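# Carry the glass beaker of vials between two benches

## Task

Take the beaker holding vials off the shelved bench by the door and set it on the work surface of the shelved bench by the window. The task fails if the beaker or any vial reaches the floor, if any glass breaks (a drop of more than a few centimetres or a hard knock will do it), or if the robot tips over or is left leaning. At the end the gripper must have released the beaker and the robot must have moved away; the beaker has to rest there without the robot's support.

## Robot and tools

Robot: a Hello Robot Stretch 4 with a single arm. It has an omni-wheel base, a lift running up a mast, an arm that telescopes forward, a wrist with yaw, pitch and roll joints, and a two-finger gripper. It stands about 1.6 m tall, and the base rim lies within 0.23 m of the base origin.

Frames: the base frame has its origin on the floor beneath the base centre, with x forward, y left and z up. hand_pose is the pinch point between the open fingertips, given in the base frame. Its printed value may be slightly off. The odometry frame is the base frame as it was when the scene began. base_odometry counts wheel turns only, so slipping shows up as travel. Heading is positive to the left, within -3.142..3.142.

execute_actions: the argument is actions, a list holding one action or none. An empty list just reports state and images. An action may contain base, joints or both, plus optional pace and contact_limits. The other form is {"end_of_arm": "enable_torque"} on its own, which re-powers wrist or gripper motors that shut themselves off. The parts of an action begin moving together.
- base takes exactly one key, and each is a relative offset from the base's last reported position. translate_m is metres straight ahead (forward positive, -2..2). strafe_m is metres sideways (left positive, -2..2). rotate_rad is radians of turn in place (counter-clockwise seen from above is positive, -3.2..3.2).
- joints are absolute targets, by name. lift_m runs 0..1.2 m. arm_m is extension, 0..0.55 m. wrist_yaw_rad runs -1.134..4.276: 0 points forward, positive turns left, 3.14 folds it back, and above 3.4 the arm can get in the way. wrist_pitch_rad runs -1.117..4.259: 0 is level and 1.57 points down. wrist_roll_rad runs -1.117..4.259, and positive turns clockwise as seen from behind the gripper. gripper_m is the fingertip gap in metres, -0.038..0.141, and values below 0 press the tips together. A joint target outside its range is clipped and the result reports it. An unknown key or any other bad value rejects the whole call. A joint or base left out of an action may still be driving toward its earlier target.
- pace can be "slow", "default", "fast" or "max". The base tops out at 0.1/0.3/0.4/0.6 m/s and 1/2/3/4 rad/s. With the lift raised above 0.2 m these caps shrink.
- contact_limits: {"arm_m": x}, where x runs from 0 (lightest) to 0.75. Without it the value is 0.5. If the arm meets resistance beyond that, it stops.
- cameras names the cameras whose images come back: head_camera, head_left_camera, head_right_camera, wrist_camera or "all". Leaving it out means all of them, and [] means none. The pictures line gives the order of the images.
One action runs for at most 15 s.

wait: seconds from 0 to 10. It gives no new command and returns state and images.
zoom_image: camera plus region [x0,y0,x1,y1] in that image's pixels, with the origin at the top-left, no larger than 504x504.
read_manual: only returns licence texts.
finished_scene: scene is the current scene number. It ends the scene for good, so the goal must already be achieved and stable.

Results: joint_positions, with done tolerances of about ±0.004 m for lift, arm and gripper, ±0.02 rad for yaw and roll, and ±0.05 rad for pitch. base_status and joint_status can be "done", "off_target" (resting away from the target and possibly still pushing), "contact_stop_at_<key>" (hit something and that part goes slack), "limit_stop_at_<name>" (includes tilt above 6 degrees and own_body self-collision) or "torque_fault" (the wrist motor went limp and needs enable_torque). After a stop, the part drops its old target. If any call reports a stop, the later calls in that same reply are skipped. on_its_own lists what happened without being commanded. "held at" there is the held target, not the actual position. lidar_m gives 12 distances in 30-degree sectors, starting straight ahead and going counter-clockwise: the 4th is left, the 7th behind, the 10th right. "-" means nothing was seen or the object is closer than 0.25 m. Glass and thin legs may not show up. wrist_depth_mm is a 7x7 grid of depths from 100 to 2000 mm, and it leaves out clear objects, so the glass beaker may not appear in it. turned_by_wheels and turned_by_imu should agree. A gap above about 0.1 rad points to a collision or slipping. base_tilt is in degrees, with forward and right positive. motor_effort is percent of maximum, with the peak in brackets. A clear shift in gripper_m effort at a commanded value of 0 or more means a firm grip. For the wheels, positive means turning right.

Cameras: head_camera looks forward and down from the mast top, so turn the base to look elsewhere. The head_left and head_right fisheyes look down more steeply and also show the base and arm. wrist_camera looks along the fingers, with the fingertips near the bottom of its image.

Gripping: command a gap smaller than the object's width. Squeezing harder pulls the object toward the wrist. Neither the reading nor "done" confirms a hold. If the fingertips get stuck on a surface, raise the lift. To unfold the wrist at the start, send lift_m 0.4 together with wrist_yaw_rad 0 in one action.

Avoid the following. Don't drive or turn while carrying more than 1 kg with arm_m above 0.2, especially at fast paces, because the robot can tip. Don't push or pull steadily with a high gripper or a high contact limit. Don't press the gripper into things during base or arm moves, since that causes wrist torque faults. Roughly 2 kg in a level gripper is also too much for the wrist. Don't drop the glass or knock it hard. Lower the beaker gently onto the surface before opening the gripper. Then back the robot away. Loose objects may now and then get a small push from outside.

Each tool is called after "Call:" in YAML: its name, and indented under it one key for each argument.

## Session

Call:
execute_actions:
  actions: []

Scene clock: 0.00 s.
base_odometry: x=+0.000 y=+0.000 heading=+0.000 (m, m, rad; odometry frame)
turned_by_wheels: +0.000 (rad since the last result)
turned_by_imu: +0.000 (rad since the last result)
base_tilt: forward=+0.7 right=-0.3 (deg)
lidar_m: 1.76 1.83 1.16 1.09 1.14 1.53 1.40 1.47 1.66 1.57 1.75 1.86
base_status: not commanded
joint_positions: lift_m=+0.175 arm_m=-0.001 wrist_yaw_rad=+3.116 wrist_pitch_rad=+0.021 wrist_roll_rad=-0.010 gripper_m=+0.057
joint_status: not commanded
motor_effort: lift_m=+20 arm_m=+0 wrist_yaw_rad=+2 wrist_pitch_rad=-7 wrist_roll_rad=+1 gripper_m=-3 wheel_0=+0 wheel_1=+0 wheel_2=+0 (%)
hand_pose: x=-0.1165 y=+0.0948 z=+0.3473 quat_wxyz=(+0.013, -0.011, -0.005, +1.000) (m; base frame)
wrist_depth_mm: 233 201 - - - - - / - 146 257 - - - - / - 114 143 - - - - / - 116 142 - - - - / 142 140 259 - - - - / 206 - 1921 1537 1281 1464 1336 / 208 1160 931 960 854 842 917
pictures: head_camera, head_left_camera, head_right_camera, wrist_camera
Images, in order (width x height): head_camera 420x560, head_left_camera 420x672, head_right_camera 420x672, wrist_camera 616x392.

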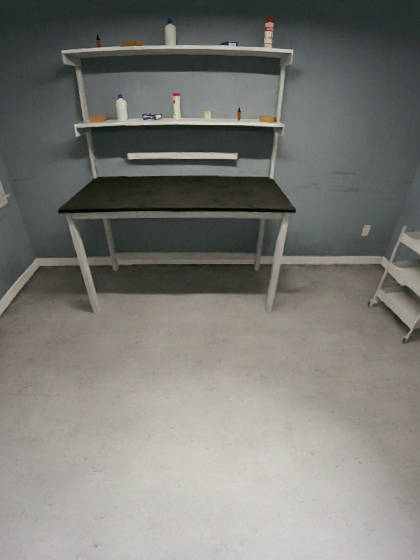

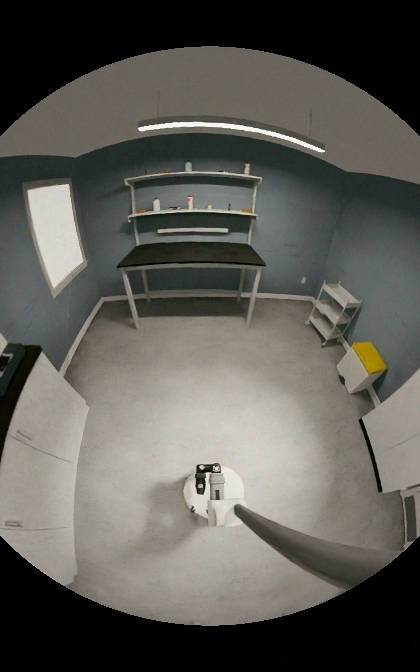

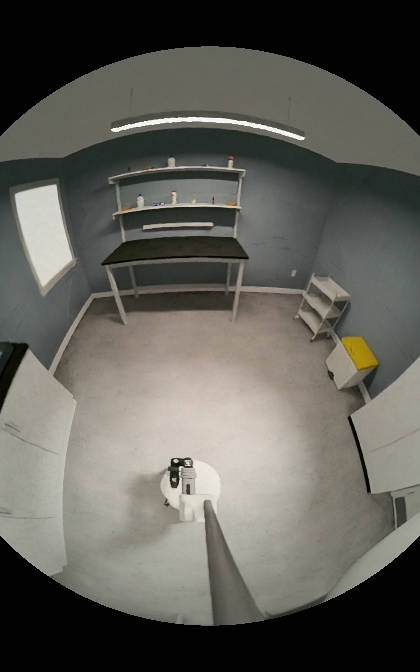

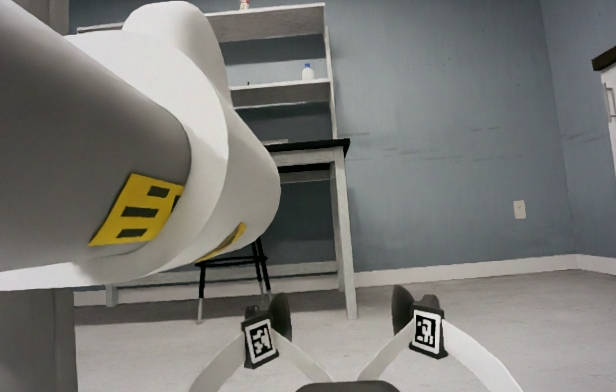

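Call:
execute_actions:
  actions:
    - {"base": {"rotate_rad": 3.14}, "pace": "fast"}
  cameras: ["head_camera", "head_left_camera"]

Scene clock: 4.30 s.
base_odometry: x=+0.000 y=+0.000 heading=+3.140 (m, m, rad; odometry frame)
turned_by_wheels: +3.140 (rad since the last result)
turned_by_imu: +3.209 (rad since the last result)
base_tilt: forward=+0.6 right=-0.2 (deg)
lidar_m: 1.39 1.46 1.65 1.54 1.78 1.87 1.89 1.85 1.17 1.11 1.13 1.51
base_status: done
joint_positions: lift_m=+0.175 arm_m=-0.001 wrist_yaw_rad=+3.116 wrist_pitch_rad=+0.021 wrist_roll_rad=-0.010 gripper_m=+0.057
joint_status: not commanded
motor_effort: lift_m=+21(21) arm_m=-1(0) wrist_yaw_rad=+2(1) wrist_pitch_rad=-4(6) wrist_roll_rad=+0(0) gripper_m=-3(4) wheel_0=+0(8) wheel_1=+0(9) wheel_2=+0(7) (%)
hand_pose: x=-0.1164 y=+0.0948 z=+0.3473 quat_wxyz=(+0.013, -0.011, -0.005, +1.000) (m; base frame)
wrist_depth_mm: 233 202 - - - - - / - 146 256 - - - - / - 114 143 - - - - / - 116 141 - - - - / 142 140 259 - - - - / 206 - 1863 1661 1336 1464 1366 / 208 1138 917 960 854 831 917
pictures: head_camera, head_left_camera
Images, in order (width x height): head_camera 420x560, head_left_camera 420x672.

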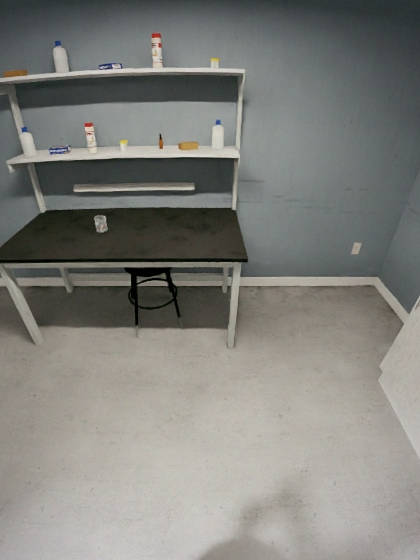

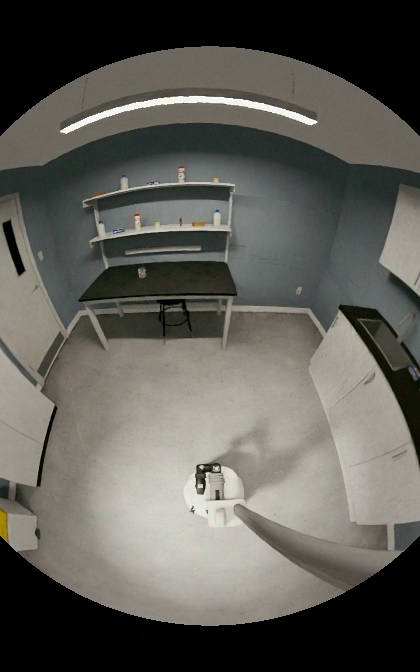

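Call:
execute_actions:
  actions:
    - {"base": {"strafe_m": 0.78}, "joints": {"lift_m": 0.8, "wrist_yaw_rad": 0, "gripper_m": 0.14}, "pace": "fast"}

Scene clock: 15.77 s.
base_odometry: x=-0.001 y=-0.780 heading=+3.140 (m, m, rad; odometry frame)
turned_by_wheels: +0.000 (rad since the last result)
turned_by_imu: +0.001 (rad since the last result)
base_tilt: forward=+0.6 right=-0.3 (deg)
lidar_m: 1.38 1.43 0.83 0.76 0.81 1.18 1.84 1.85 2.01 1.89 1.97 1.43
base_status: done
joint_positions: lift_m=+0.800 arm_m=-0.001 wrist_yaw_rad=+0.000 wrist_pitch_rad=+0.021 wrist_roll_rad=-0.010 gripper_m=+0.140
joint_status: all done
motor_effort: lift_m=+25(27) arm_m=-1(0) wrist_yaw_rad=+0(4) wrist_pitch_rad=-7(6) wrist_roll_rad=+0(1) gripper_m=-2(9) wheel_0=+3(10) wheel_1=-1(13) wheel_2=+0(4) (%)
hand_pose: x=+0.4581 y=-0.0873 z=+0.9717 quat_wxyz=(+1.000, -0.005, +0.011, +0.000) (m; base frame)
wrist_depth_mm: 1808 - - - 1921 1863 1808 / 1756 - - 1808 1921 1863 1808 / 1661 - - 1921 1863 1863 1863 / 1708 - 1921 1863 1863 1863 1863 / 1708 1921 1983 1808 1808 1808 1863 / 1661 1921 1205 1182 1182 196 1138 / 1618 1863 1160 1808 1255 1708 1808
pictures: head_camera, head_left_camera, head_right_camera, wrist_camera
camera_calibration (this result's frames):
wrist_camera: T_world_to_cam=[[0.0473843, -0.99319, -0.106436, 0.0112424], [0.0303545, 0.107938, -0.993694, 1.03112], [0.998415, 0.0438547, 0.0352623, -0.264579], [0, 0, 0, 1]] pos_world=[0.232328, -0.0885284, 1.03515]
Images, in order (width x height): head_camera 420x560, head_left_camera 420x672, head_right_camera 420x672, wrist_camera 616x392.

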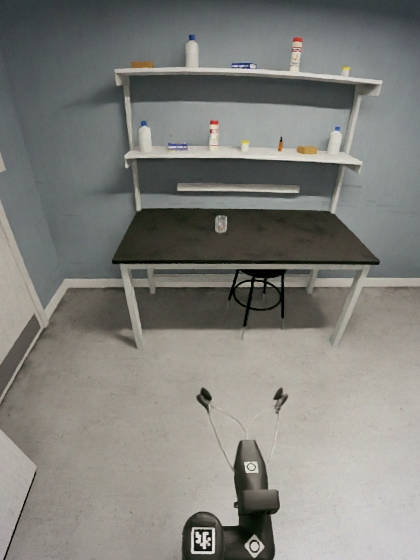

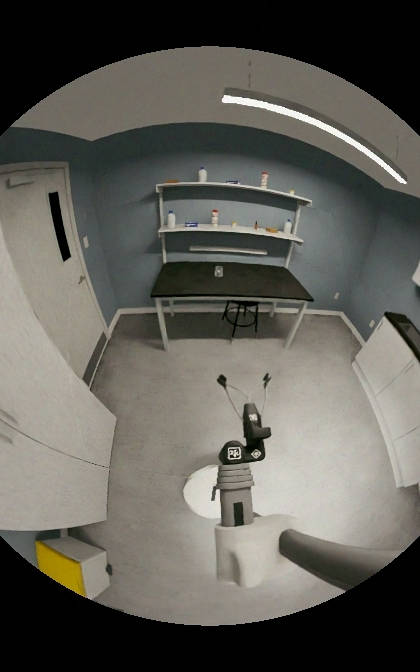

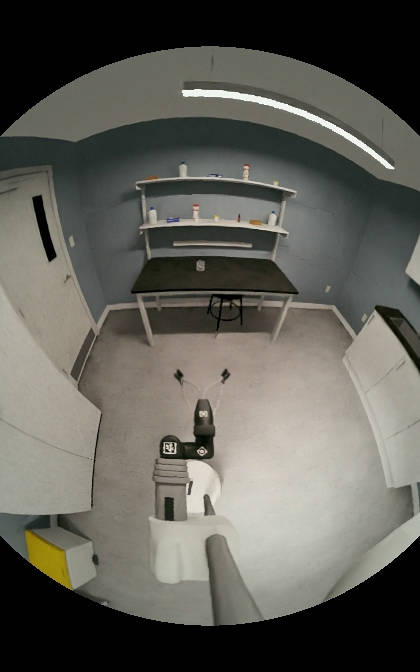

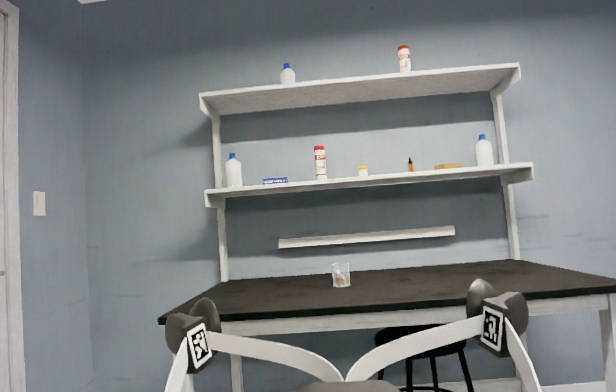

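Call:
execute_actions:
  actions:
    - {"base": {"translate_m": 1.05}, "pace": "fast"}
  cameras: ["head_camera", "wrist_camera"]

Scene clock: 35.10 s.
base_odometry: x=-1.051 y=-0.779 heading=+3.140 (m, m, rad; odometry frame)
turned_by_wheels: +0.000 (rad since the last result)
turned_by_imu: -0.003 (rad since the last result)
base_tilt: forward=+0.6 right=-0.3 (deg)
lidar_m: 0.34 0.35 0.46 1.25 0.93 1.15 2.87 3.10 1.99 1.86 0.50 0.35
base_status: done
joint_positions: lift_m=+0.800 arm_m=-0.001 wrist_yaw_rad=+0.000 wrist_pitch_rad=+0.021 wrist_roll_rad=-0.010 gripper_m=+0.140
joint_status: not commanded
motor_effort: lift_m=+25(25) arm_m=+0(0) wrist_yaw_rad=+1(1) wrist_pitch_rad=-6(5) wrist_roll_rad=+0(1) gripper_m=-1(0) wheel_0=-1(8) wheel_1=+1(8) wheel_2=+1(7) (%)
hand_pose: x=+0.4581 y=-0.0873 z=+0.9717 quat_wxyz=(+1.000, -0.005, +0.011, +0.000) (m; base frame)
wrist_depth_mm: 946 946 946 917 917 904 878 / 946 917 917 891 904 891 866 / 676 691 691 732 798 878 866 / 866 904 917 878 878 866 866 / 904 891 866 878 866 854 842 / 891 891 878 878 866 197 820 / 878 732 597 621 554 574 603
pictures: head_camera, wrist_camera
camera_calibration (this result's frames):
wrist_camera: T_world_to_cam=[[0.0473205, -0.993193, -0.106436, 0.0112532], [0.0303615, 0.107936, -0.993694, 1.03112], [0.998418, 0.0437906, 0.0352624, -0.264579], [0, 0, 0, 1]] pos_world=[0.232322, -0.0885324, 1.03515]
Images, in order (width x height): head_camera 420x560, wrist_camera 616x392.

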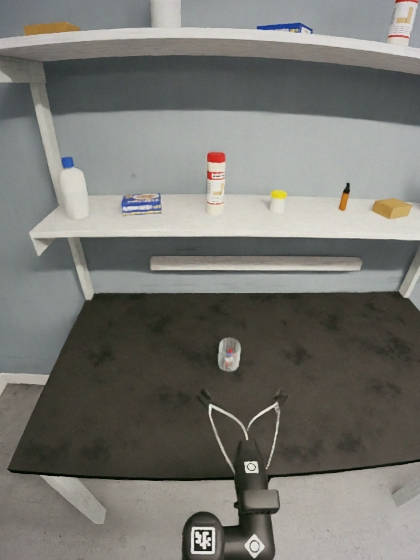

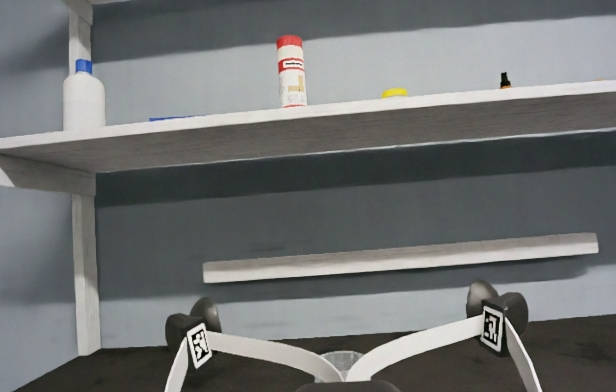

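Call:
execute_actions:
  actions:
    - {"base": {"strafe_m": 0.045}, "joints": {"lift_m": 0.64}}
  cameras: ["head_camera", "wrist_camera"]

Scene clock: 46.40 s.
base_odometry: x=-1.051 y=-0.824 heading=+3.140 (m, m, rad; odometry frame)
turned_by_wheels: +0.000 (rad since the last result)
turned_by_imu: +0.001 (rad since the last result)
base_tilt: forward=+0.7 right=-0.2 (deg)
lidar_m: 0.33 0.35 0.48 1.20 0.90 1.06 2.78 3.08 1.99 1.91 0.51 0.38
base_status: done
joint_positions: lift_m=+0.640 arm_m=-0.001 wrist_yaw_rad=+0.000 wrist_pitch_rad=+0.021 wrist_roll_rad=-0.010 gripper_m=+0.140
joint_status: all done
motor_effort: lift_m=+14(24) arm_m=+0(0) wrist_yaw_rad=+1(1) wrist_pitch_rad=-6(6) wrist_roll_rad=+0(1) gripper_m=+0(0) wheel_0=+1(8) wheel_1=+1(8) wheel_2=+0(2) (%)
hand_pose: x=+0.4581 y=-0.0873 z=+0.8126 quat_wxyz=(+1.000, -0.005, +0.011, +0.000) (m; base frame)
wrist_depth_mm: 946 691 654 634 627 647 668 / 676 768 809 842 891 878 866 / 917 917 904 904 878 854 866 / 904 904 904 878 866 854 842 / 917 904 891 866 866 854 809 / 597 554 500 473 436 196 377 / 336 309 250 257 231 237 252
pictures: head_camera, wrist_camera
camera_calibration (this result's frames):
wrist_camera: T_world_to_cam=[[0.0473166, -0.993193, -0.106436, -0.00568625], [0.0303618, 0.107936, -0.993694, 0.872966], [0.998418, 0.0437866, 0.0352623, -0.258967], [0, 0, 0, 1]] pos_world=[0.232322, -0.0885327, 0.875988]
Images, in order (width x height): head_camera 420x560, wrist_camera 616x392.

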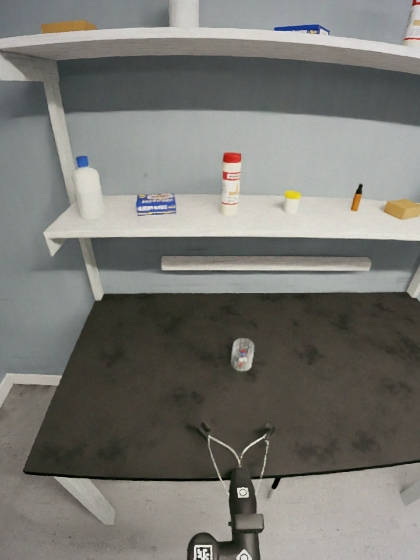

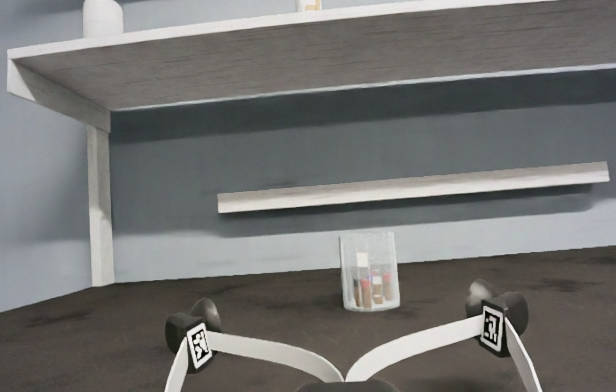

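Call:
execute_actions:
  actions:
    - {"base": {"strafe_m": -0.033}, "joints": {"arm_m": 0.12}}
  cameras: ["head_camera", "wrist_camera"]

Scene clock: 59.97 s.
base_odometry: x=-1.051 y=-0.791 heading=+3.140 (m, m, rad; odometry frame)
turned_by_wheels: +0.000 (rad since the last result)
turned_by_imu: +0.001 (rad since the last result)
base_tilt: forward=+0.6 right=-0.3 (deg)
lidar_m: 0.35 0.35 0.47 1.24 0.93 1.12 2.85 3.09 2.00 1.88 0.49 0.39
base_status: done
joint_positions: lift_m=+0.640 arm_m=+0.119 wrist_yaw_rad=+0.000 wrist_pitch_rad=+0.021 wrist_roll_rad=-0.010 gripper_m=+0.140
joint_status: all done
motor_effort: lift_m=+15(14) arm_m=+8(8) wrist_yaw_rad=+1(1) wrist_pitch_rad=-4(7) wrist_roll_rad=-1(1) gripper_m=-2(1) wheel_0=-1(8) wheel_1=+0(8) wheel_2=+0(0) (%)
hand_pose: x=+0.5780 y=-0.0874 z=+0.8126 quat_wxyz=(+1.000, -0.005, +0.011, +0.000) (m; base frame)
wrist_depth_mm: 549 554 580 609 621 647 676 / 691 768 778 778 768 759 759 / 809 788 788 778 778 750 741 / 798 788 778 759 750 750 732 / 788 788 759 759 768 750 732 / 585 554 496 462 415 195 370 / 332 307 248 256 229 236 250
pictures: head_camera, wrist_camera
camera_calibration (this result's frames):
wrist_camera: T_world_to_cam=[[0.0469717, -0.99321, -0.106435, -0.0112601], [0.0304095, 0.107925, -0.993694, 0.869312], [0.998433, 0.0434389, 0.0352725, -0.378691], [0, 0, 0, 1]] pos_world=[0.352191, -0.0885545, 0.875989]
Images, in order (width x height): head_camera 420x560, wrist_camera 616x392.

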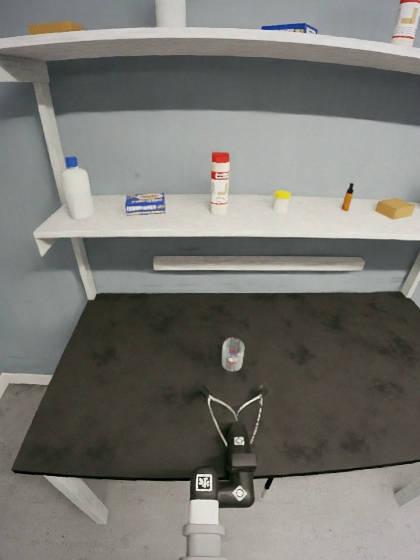

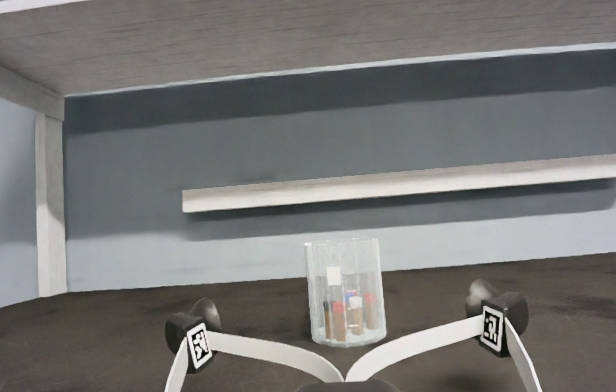

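Call:
execute_actions:
  actions:
    - {"joints": {"arm_m": 0.24}, "contact_limits": {"arm_m": 0.15}}
  cameras: ["head_camera", "wrist_camera"]

Scene clock: 64.20 s.
base_odometry: x=-1.051 y=-0.791 heading=+3.140 (m, m, rad; odometry frame)
turned_by_wheels: +0.000 (rad since the last result)
turned_by_imu: +0.001 (rad since the last result)
base_tilt: forward=+0.6 right=-0.3 (deg)
lidar_m: 0.34 0.36 0.48 1.25 0.92 1.12 2.85 3.05 1.97 1.88 0.51 0.36
base_status: not commanded
joint_positions: lift_m=+0.640 arm_m=+0.239 wrist_yaw_rad=+0.000 wrist_pitch_rad=+0.021 wrist_roll_rad=-0.010 gripper_m=+0.140
joint_status: all done
motor_effort: lift_m=+15(14) arm_m=+7(8) wrist_yaw_rad=+2(1) wrist_pitch_rad=-7(8) wrist_roll_rad=-1(0) gripper_m=+0(0) wheel_0=-1(1) wheel_1=+0(1) wheel_2=+0(0) (%)
contact_limits: arm_m 0.15
hand_pose: x=+0.6980 y=-0.0874 z=+0.8126 quat_wxyz=(+1.000, -0.005, +0.011, +0.000) (m; base frame)
wrist_depth_mm: 554 559 585 609 627 647 647 / 691 683 676 661 654 661 634 / 683 668 668 654 647 640 627 / 668 676 661 597 640 640 627 / 676 661 647 634 640 634 621 / 585 539 484 449 427 195 368 / 330 304 246 202 216 235 248
pictures: head_camera, wrist_camera
camera_calibration (this result's frames):
wrist_camera: T_world_to_cam=[[0.0469776, -0.993209, -0.106435, -0.0169003], [0.0304151, 0.107925, -0.993694, 0.86566], [0.998433, 0.0434441, 0.0352787, -0.498527], [0, 0, 0, 1]] pos_world=[0.472211, -0.0885542, 0.875989]
Images, in order (width x height): head_camera 420x560, wrist_camera 616x392.

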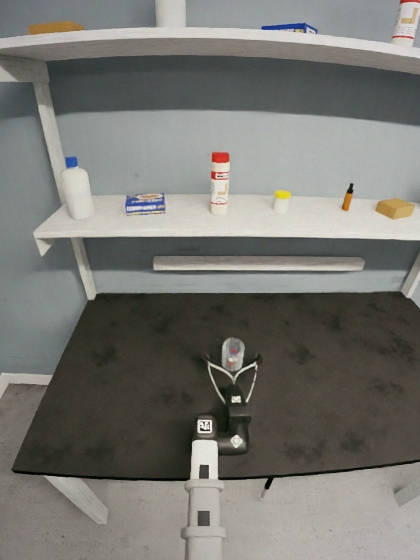

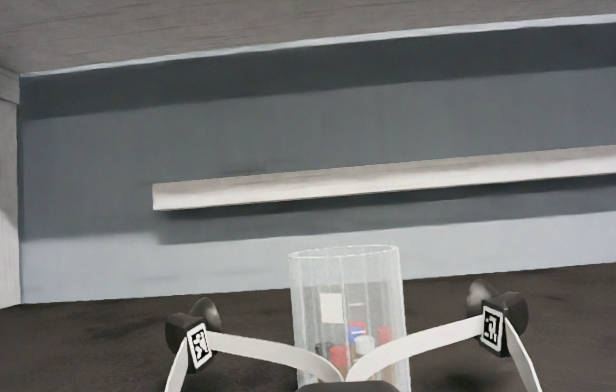

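Call:
execute_actions:
  actions:
    - {"joints": {"arm_m": 0.25, "gripper_m": 0.035}}
  cameras: ["head_camera", "wrist_camera"]

Scene clock: 69.73 s.
base_odometry: x=-1.051 y=-0.791 heading=+3.140 (m, m, rad; odometry frame)
turned_by_wheels: +0.000 (rad since the last result)
turned_by_imu: +0.001 (rad since the last result)
base_tilt: forward=+0.7 right=-0.3 (deg)
lidar_m: 0.34 0.35 0.48 1.23 0.92 1.14 2.84 3.08 1.98 1.85 0.50 0.37
base_status: not commanded
joint_positions: lift_m=+0.640 arm_m=+0.249 wrist_yaw_rad=+0.000 wrist_pitch_rad=+0.021 wrist_roll_rad=-0.010 gripper_m=+0.035
joint_status: all done
motor_effort: lift_m=+15(14) arm_m=+7(8) wrist_yaw_rad=+2(2) wrist_pitch_rad=-4(7) wrist_roll_rad=-1(1) gripper_m=-20(21) wheel_0=-1(0) wheel_1=+0(0) wheel_2=+0(0) (%)
hand_pose: x=+0.7080 y=-0.0874 z=+0.8126 quat_wxyz=(+1.000, -0.005, +0.011, +0.000) (m; base frame)
wrist_depth_mm: 554 564 585 603 634 634 634 / 676 668 661 661 647 634 627 / 668 668 654 647 640 634 634 / 668 654 647 580 627 627 621 / 661 647 647 634 634 615 615 / 585 544 504 452 387 389 368 / 330 304 183 203 213 216 247
pictures: head_camera, wrist_camera
camera_calibration (this result's frames):
wrist_camera: T_world_to_cam=[[0.0469738, -0.993209, -0.106435, -0.0173679], [0.0304153, 0.107925, -0.993694, 0.865356], [0.998433, 0.0434403, 0.0352785, -0.508495], [0, 0, 0, 1]] pos_world=[0.482194, -0.0885544, 0.875989]
Images, in order (width x height): head_camera 420x560, wrist_camera 616x392.

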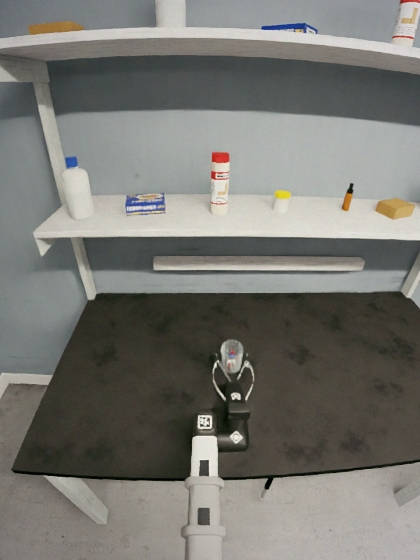

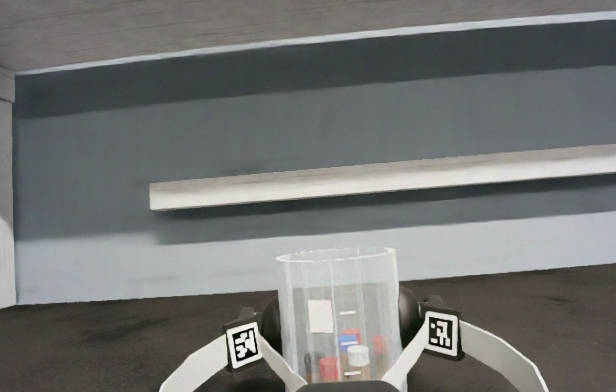

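Gripped. Lifting and retracting the arm.

Call:
execute_actions:
  actions:
    - {"joints": {"lift_m": 0.7}}
  cameras: ["wrist_camera"]

Scene clock: 72.70 s.
base_odometry: x=-1.051 y=-0.791 heading=+3.140 (m, m, rad; odometry frame)
turned_by_wheels: +0.000 (rad since the last result)
turned_by_imu: +0.001 (rad since the last result)
base_tilt: forward=+0.6 right=-0.3 (deg)
lidar_m: 0.33 0.33 0.48 1.25 0.91 1.10 2.83 3.08 2.01 1.89 0.48 0.36
base_status: not commanded
joint_positions: lift_m=+0.700 arm_m=+0.249 wrist_yaw_rad=+0.000 wrist_pitch_rad=+0.022 wrist_roll_rad=-0.010 gripper_m=+0.035
joint_status: all done
motor_effort: lift_m=+26(28) arm_m=+8(8) wrist_yaw_rad=+1(2) wrist_pitch_rad=-12(11) wrist_roll_rad=+0(0) gripper_m=-19(21) wheel_0=-1(1) wheel_1=+0(0) wheel_2=+0(0) (%)
hand_pose: x=+0.7080 y=-0.0874 z=+0.8713 quat_wxyz=(+1.000, -0.005, +0.011, +0.000) (m; base frame)
wrist_depth_mm: 452 462 480 500 521 539 569 / 603 627 661 654 647 634 621 / 668 661 654 647 640 634 634 / 661 654 640 640 627 564 564 / 661 654 640 634 621 621 615 / 654 647 640 627 591 585 554 / 500 462 183 202 213 329 382
pictures: wrist_camera
camera_calibration (this result's frames):
wrist_camera: T_world_to_cam=[[0.0468352, -0.993209, -0.106496, -0.0109693], [0.0291205, 0.107925, -0.993732, 0.924629], [0.998478, 0.0434405, 0.0339775, -0.509458], [0, 0, 0, 1]] pos_world=[0.482271, -0.0885544, 0.934976]
Images, in order (width x height): wrist_camera 616x392.

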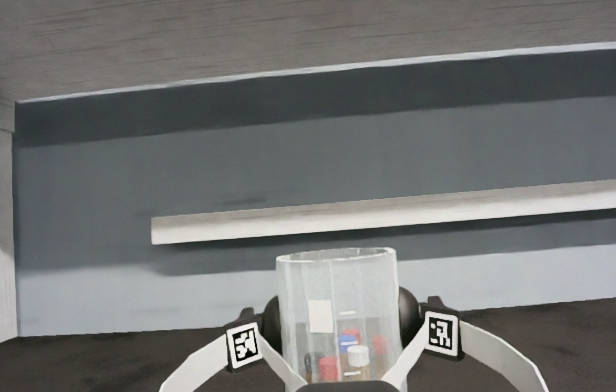

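Call:
execute_actions:
  actions:
    - {"base": {"translate_m": -0.6}, "joints": {"arm_m": 0.0}}
  cameras: ["wrist_camera"]

Call:
execute_actions:
  actions:
    - {"base": {"rotate_rad": -2.9}}
  cameras: ["head_camera", "wrist_camera"]

Scene clock: 86.43 s.
base_odometry: x=-0.451 y=-0.792 heading=+3.140 (m, m, rad; odometry frame)
turned_by_wheels: +0.000 (rad since the last result)
turned_by_imu: +0.004 (rad since the last result)
base_tilt: forward=+0.6 right=-0.3 (deg)
lidar_m: 0.91 0.97 1.30 0.78 0.80 1.10 2.96 2.41 2.02 1.89 1.35 0.99
base_status: done
joint_positions: lift_m=+0.700 arm_m=+0.001 wrist_yaw_rad=+0.000 wrist_pitch_rad=+0.023 wrist_roll_rad=-0.010 gripper_m=+0.035
joint_status: all done
motor_effort: lift_m=+26(26) arm_m=-7(9) wrist_yaw_rad=+2(1) wrist_pitch_rad=-9(10) wrist_roll_rad=+0(2) gripper_m=-20(20) wheel_0=-1(5) wheel_1=-1(6) wheel_2=-2(6) (%)
hand_pose: x=+0.4606 y=-0.0874 z=+0.8712 quat_wxyz=(+1.000, -0.005, +0.011, +0.000) (m; base frame)
wrist_depth_mm: 1576 1576 1366 1308 1366 1397 1464 / 1537 1537 1499 1464 1464 1430 1464 / 1537 1537 1430 1430 1464 1430 1308 / 1499 1537 1464 1430 1464 1430 1430 / 1499 1499 1464 1464 1464 1336 1160 / 1464 831 768 723 683 699 699 / 1499 732 183 203 212 831 1366
pictures: wrist_camera
camera_calibration (this result's frames):
wrist_camera: T_world_to_cam=[[0.0467226, -0.993214, -0.106508, 0.000646052], [0.0288786, 0.107923, -0.99374, 0.931896], [0.99849, 0.0433543, 0.033725, -0.262284], [0, 0, 0, 1]] pos_world=[0.234946, -0.0885598, 0.934976]
Images, in order (width x height): wrist_camera 616x392.

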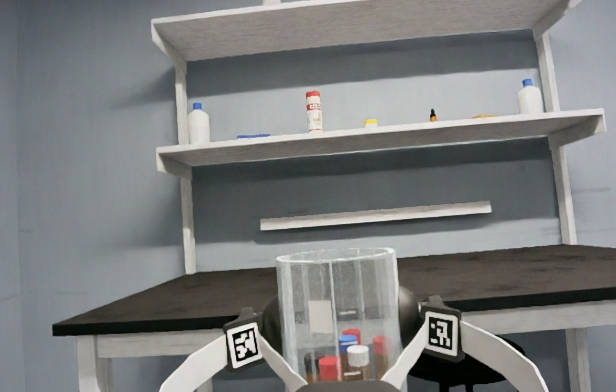

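Scene clock: 89.17 s.
base_odometry: x=-0.451 y=-0.791 heading=+0.240 (m, m, rad; odometry frame)
turned_by_wheels: -2.900 (rad since the last result)
turned_by_imu: -2.961 (rad since the last result)
base_tilt: forward=+0.6 right=-0.3 (deg)
lidar_m: 2.25 2.53 1.89 1.86 1.14 0.94 0.93 1.46 0.78 0.78 0.88 1.59
base_status: done
joint_positions: lift_m=+0.700 arm_m=+0.001 wrist_yaw_rad=+0.000 wrist_pitch_rad=+0.023 wrist_roll_rad=-0.010 gripper_m=+0.035
joint_status: not commanded
motor_effort: lift_m=+26(25) arm_m=-7(8) wrist_yaw_rad=+2(2) wrist_pitch_rad=-8(9) wrist_roll_rad=+0(0) gripper_m=-20(20) wheel_0=+2(6) wheel_1=+0(10) wheel_2=+1(9) (%)
hand_pose: x=+0.4606 y=-0.0874 z=+0.8712 quat_wxyz=(+1.000, -0.005, +0.011, +0.000) (m; base frame)
wrist_depth_mm: - - - - - - - / - - - - - - - / - - - - - - - / - - - - - - - / - - - - - - - / - - - - - - - / - - 183 202 213 1808 -
pictures: head_camera, wrist_camera
camera_calibration (this result's frames):
wrist_camera: T_world_to_cam=[[0.0467987, -0.99321, -0.106507, 0.000633523], [0.0288702, 0.107925, -0.99374, 0.93191], [0.998487, 0.0434308, 0.0337249, -0.262297], [0, 0, 0, 1]] pos_world=[0.234966, -0.088555, 0.934989]
Images, in order (width x height): head_camera 420x560, wrist_camera 616x392.

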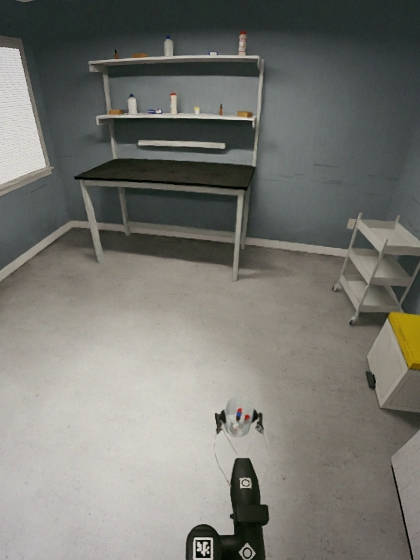

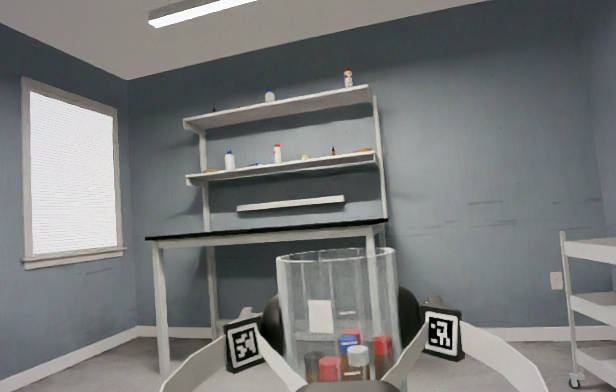

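Call:
execute_actions:
  actions:
    - {"base": {"translate_m": 1.85}, "joints": {"lift_m": 0.86}, "pace": "fast"}
  cameras: ["head_camera", "wrist_camera"]

Scene clock: 100.90 s.
base_odometry: x=+1.346 y=-0.351 heading=+0.240 (m, m, rad; odometry frame)
turned_by_wheels: +0.000 (rad since the last result)
turned_by_imu: -0.006 (rad since the last result)
base_tilt: forward=+0.6 right=-0.3 (deg)
lidar_m: 0.41 0.49 0.78 1.65 1.70 2.77 2.93 1.58 1.27 1.17 1.46 0.42
base_status: done
joint_positions: lift_m=+0.860 arm_m=+0.001 wrist_yaw_rad=+0.000 wrist_pitch_rad=+0.023 wrist_roll_rad=-0.010 gripper_m=+0.035
joint_status: all done
motor_effort: lift_m=+25(26) arm_m=-7(8) wrist_yaw_rad=+2(3) wrist_pitch_rad=-11(11) wrist_roll_rad=+1(0) gripper_m=-21(21) wheel_0=+0(5) wheel_1=-1(7) wheel_2=+2(13) (%)
hand_pose: x=+0.4606 y=-0.0874 z=+1.0313 quat_wxyz=(+1.000, -0.005, +0.011, +0.000) (m; base frame)
wrist_depth_mm: 1205 1182 1098 1025 946 891 842 / 1255 1182 1060 750 715 891 854 / 1008 960 1060 991 946 891 842 / 1229 1138 1060 1008 946 866 842 / 1229 1138 1060 976 931 866 831 / 931 878 809 723 627 615 820 / 535 488 185 204 212 349 407
pictures: head_camera, wrist_camera
camera_calibration (this result's frames):
wrist_camera: T_world_to_cam=[[0.0467965, -0.993211, -0.106501, 0.0176706], [0.0290117, 0.107924, -0.993736, 1.09089], [0.998483, 0.0434136, 0.0338652, -0.267806], [0, 0, 0, 1]] pos_world=[0.234925, -0.0885561, 1.09501]
Images, in order (width x height): head_camera 420x560, wrist_camera 616x392.

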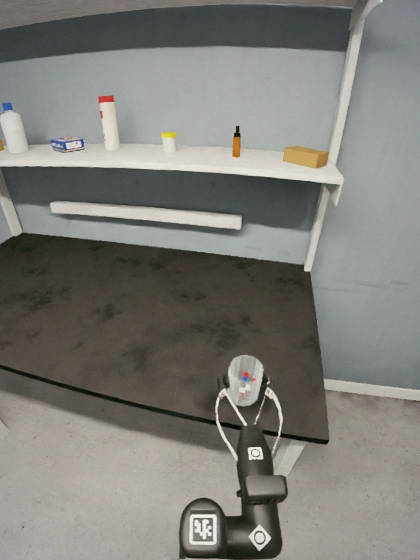

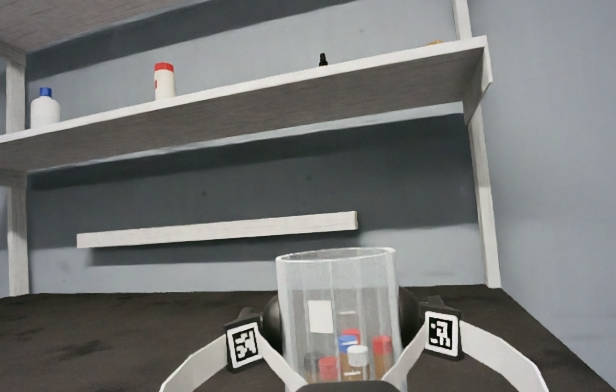

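Call:
execute_actions:
  actions:
    - {"joints": {"arm_m": 0.2, "lift_m": 0.812}}
  cameras: ["head_right_camera", "wrist_camera"]

Scene clock: 111.10 s.
base_odometry: x=+1.346 y=-0.351 heading=+0.240 (m, m, rad; odometry frame)
turned_by_wheels: +0.000 (rad since the last result)
turned_by_imu: +0.001 (rad since the last result)
base_tilt: forward=+0.7 right=-0.3 (deg)
lidar_m: 0.43 0.48 0.76 1.65 1.71 2.79 2.91 1.58 1.26 1.17 1.48 0.41
base_status: not commanded
joint_positions: lift_m=+0.812 arm_m=+0.199 wrist_yaw_rad=+0.000 wrist_pitch_rad=+0.023 wrist_roll_rad=-0.010 gripper_m=+0.035
joint_status: all done
motor_effort: lift_m=+16(24) arm_m=+8(8) wrist_yaw_rad=+1(2) wrist_pitch_rad=-12(13) wrist_roll_rad=+0(0) gripper_m=-18(20) wheel_0=-1(0) wheel_1=-1(1) wheel_2=+2(2) (%)
hand_pose: x=+0.6580 y=-0.0874 z=+0.9841 quat_wxyz=(+1.000, -0.005, +0.011, +0.000) (m; base frame)
wrist_depth_mm: 1042 585 559 569 597 597 676 / 691 732 768 798 768 715 683 / 991 931 866 809 759 707 676 / 991 931 854 788 759 715 668 / 991 931 866 788 741 707 661 / 683 634 580 525 452 452 427 / 387 359 184 203 213 255 289
pictures: head_right_camera, wrist_camera
camera_calibration (this result's frames):
wrist_camera: T_world_to_cam=[[0.0469052, -0.993205, -0.106506, 0.00337714], [0.0289009, 0.107928, -0.993739, 1.03834], [0.998481, 0.0435334, 0.0337669, -0.463163], [0, 0, 0, 1]] pos_world=[0.432292, -0.0885486, 1.04784]
Images, in order (width x height): head_right_camera 420x672, wrist_camera 616x392.

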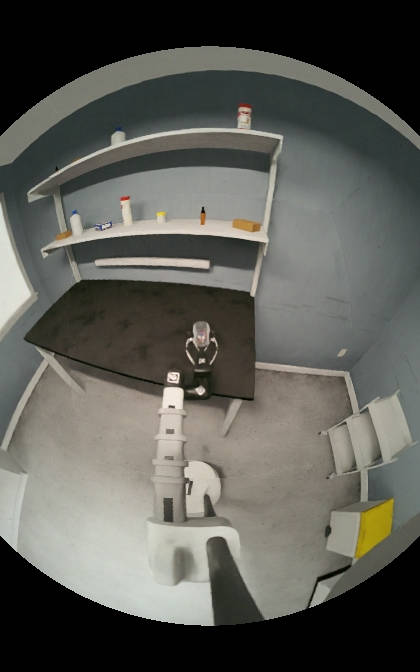

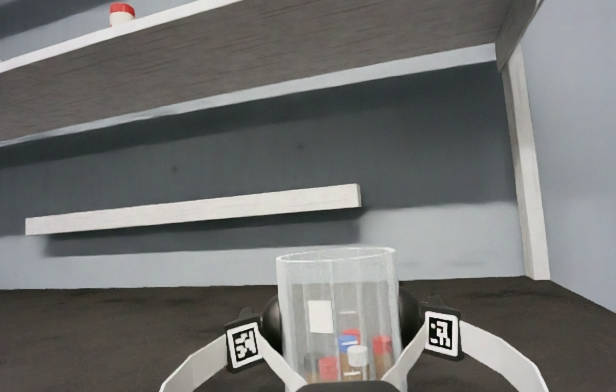

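Call:
execute_actions:
  actions:
    - {"joints": {"lift_m": 0.794}, "pace": "slow"}
  cameras: []

Scene clock: 116.20 s.
base_odometry: x=+1.346 y=-0.351 heading=+0.240 (m, m, rad; odometry frame)
turned_by_wheels: +0.000 (rad since the last result)
turned_by_imu: +0.001 (rad since the last result)
base_tilt: forward=+0.6 right=-0.3 (deg)
lidar_m: 0.44 0.47 0.79 1.68 1.70 2.75 2.91 1.57 1.25 1.17 1.46 0.43
base_status: not commanded
joint_positions: lift_m=+0.794 arm_m=+0.199 wrist_yaw_rad=+0.000 wrist_pitch_rad=+0.023 wrist_roll_rad=-0.010 gripper_m=+0.035
joint_status: all done
motor_effort: lift_m=+15(14) arm_m=+8(8) wrist_yaw_rad=+1(2) wrist_pitch_rad=-11(11) wrist_roll_rad=+1(1) gripper_m=-19(21) wheel_0=+0(1) wheel_1=-1(1) wheel_2=+2(2) (%)
hand_pose: x=+0.6580 y=-0.0874 z=+0.9661 quat_wxyz=(+1.000, -0.005, +0.011, +0.000) (m; base frame)
wrist_depth_mm: 1025 585 585 609 621 634 676 / 732 768 809 798 778 715 676 / 1008 946 866 809 768 715 676 / 1008 917 842 788 759 715 668 / 991 917 866 809 741 691 661 / 585 544 500 452 392 387 370 / 334 309 184 203 213 220 250
pictures: none
No camera images: the call's "cameras" was empty. Leave "cameras" out to get every camera's image.

Depths now match the pick configuration (beaker at table level). Releasing.

Call:
execute_actions:
  actions:
    - {"joints": {"gripper_m": 0.14}}
  cameras: ["wrist_camera"]

Scene clock: 120.17 s.
base_odometry: x=+1.346 y=-0.351 heading=+0.240 (m, m, rad; odometry frame)
turned_by_wheels: +0.000 (rad since the last result)
turned_by_imu: +0.001 (rad since the last result)
base_tilt: forward=+0.6 right=-0.3 (deg)
lidar_m: 0.44 0.47 0.77 1.65 1.69 2.79 2.91 1.57 1.25 1.18 1.48 0.44
base_status: not commanded
joint_positions: lift_m=+0.794 arm_m=+0.199 wrist_yaw_rad=+0.000 wrist_pitch_rad=+0.022 wrist_roll_rad=-0.010 gripper_m=+0.140
joint_status: all done
motor_effort: lift_m=+15(15) arm_m=+7(8) wrist_yaw_rad=+2(2) wrist_pitch_rad=-8(12) wrist_roll_rad=+1(1) gripper_m=+0(20) wheel_0=+0(0) wheel_1=-1(1) wheel_2=+2(2) (%)
hand_pose: x=+0.6580 y=-0.0874 z=+0.9664 quat_wxyz=(+1.000, -0.005, +0.011, +0.000) (m; base frame)
wrist_depth_mm: 1025 591 580 609 627 634 676 / 723 750 809 809 768 723 683 / 1008 931 878 809 759 715 683 / 1008 917 842 798 750 707 661 / 1025 931 854 798 741 691 661 / 591 554 500 462 436 195 377 / 336 310 250 209 219 237 253
pictures: wrist_camera
camera_calibration (this result's frames):
wrist_camera: T_world_to_cam=[[0.0470195, -0.993205, -0.106455, 0.0013711], [0.0299684, 0.107928, -0.993707, 1.02005], [0.998444, 0.0435333, 0.0348395, -0.463587], [0, 0, 0, 1]] pos_world=[0.432232, -0.0885486, 1.02993]
Images, in order (width x height): wrist_camera 616x392.

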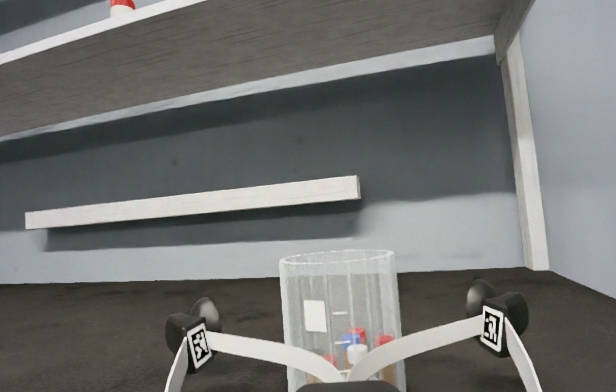

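Call:
execute_actions:
  actions:
    - {"base": {"translate_m": -0.4}, "joints": {"arm_m": 0.0}, "pace": "fast"}
  cameras: ["head_camera"]

Scene clock: 124.43 s.
base_odometry: x=+0.957 y=-0.446 heading=+0.240 (m, m, rad; odometry frame)
turned_by_wheels: +0.000 (rad since the last result)
turned_by_imu: +0.003 (rad since the last result)
base_tilt: forward=+0.6 right=-0.3 (deg)
lidar_m: 0.80 0.92 1.53 1.61 1.79 2.35 2.53 1.33 1.13 1.13 1.21 0.80
base_status: done
joint_positions: lift_m=+0.794 arm_m=+0.001 wrist_yaw_rad=+0.000 wrist_pitch_rad=+0.021 wrist_roll_rad=-0.010 gripper_m=+0.140
joint_status: all done
motor_effort: lift_m=+15(15) arm_m=-7(10) wrist_yaw_rad=+2(0) wrist_pitch_rad=-4(6) wrist_roll_rad=+0(1) gripper_m=+0(0) wheel_0=+1(4) wheel_1=+1(7) wheel_2=-2(14) (%)
hand_pose: x=+0.4606 y=-0.0874 z=+0.9665 quat_wxyz=(+1.000, -0.005, +0.011, +0.000) (m; base frame)
wrist_depth_mm: 1808 1397 1336 1430 1308 1255 1160 / 1756 1576 1499 1397 1308 1255 1160 / 1756 1499 1336 1336 1255 1205 1160 / 1756 1576 1464 1366 1336 1229 1138 / 1708 1618 1464 1336 1138 1205 1138 / 759 707 627 597 559 196 1118 / 1708 1499 1430 1308 1255 539 1138
pictures: head_camera
Images, in order (width x height): head_camera 420x560.

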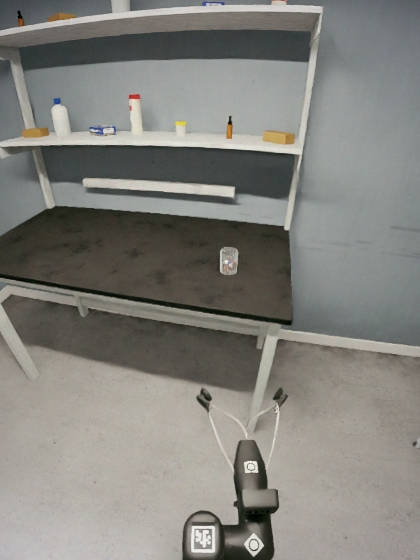

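Call:
finished_scene:
  scene: 1

The scene is finished: the task was done.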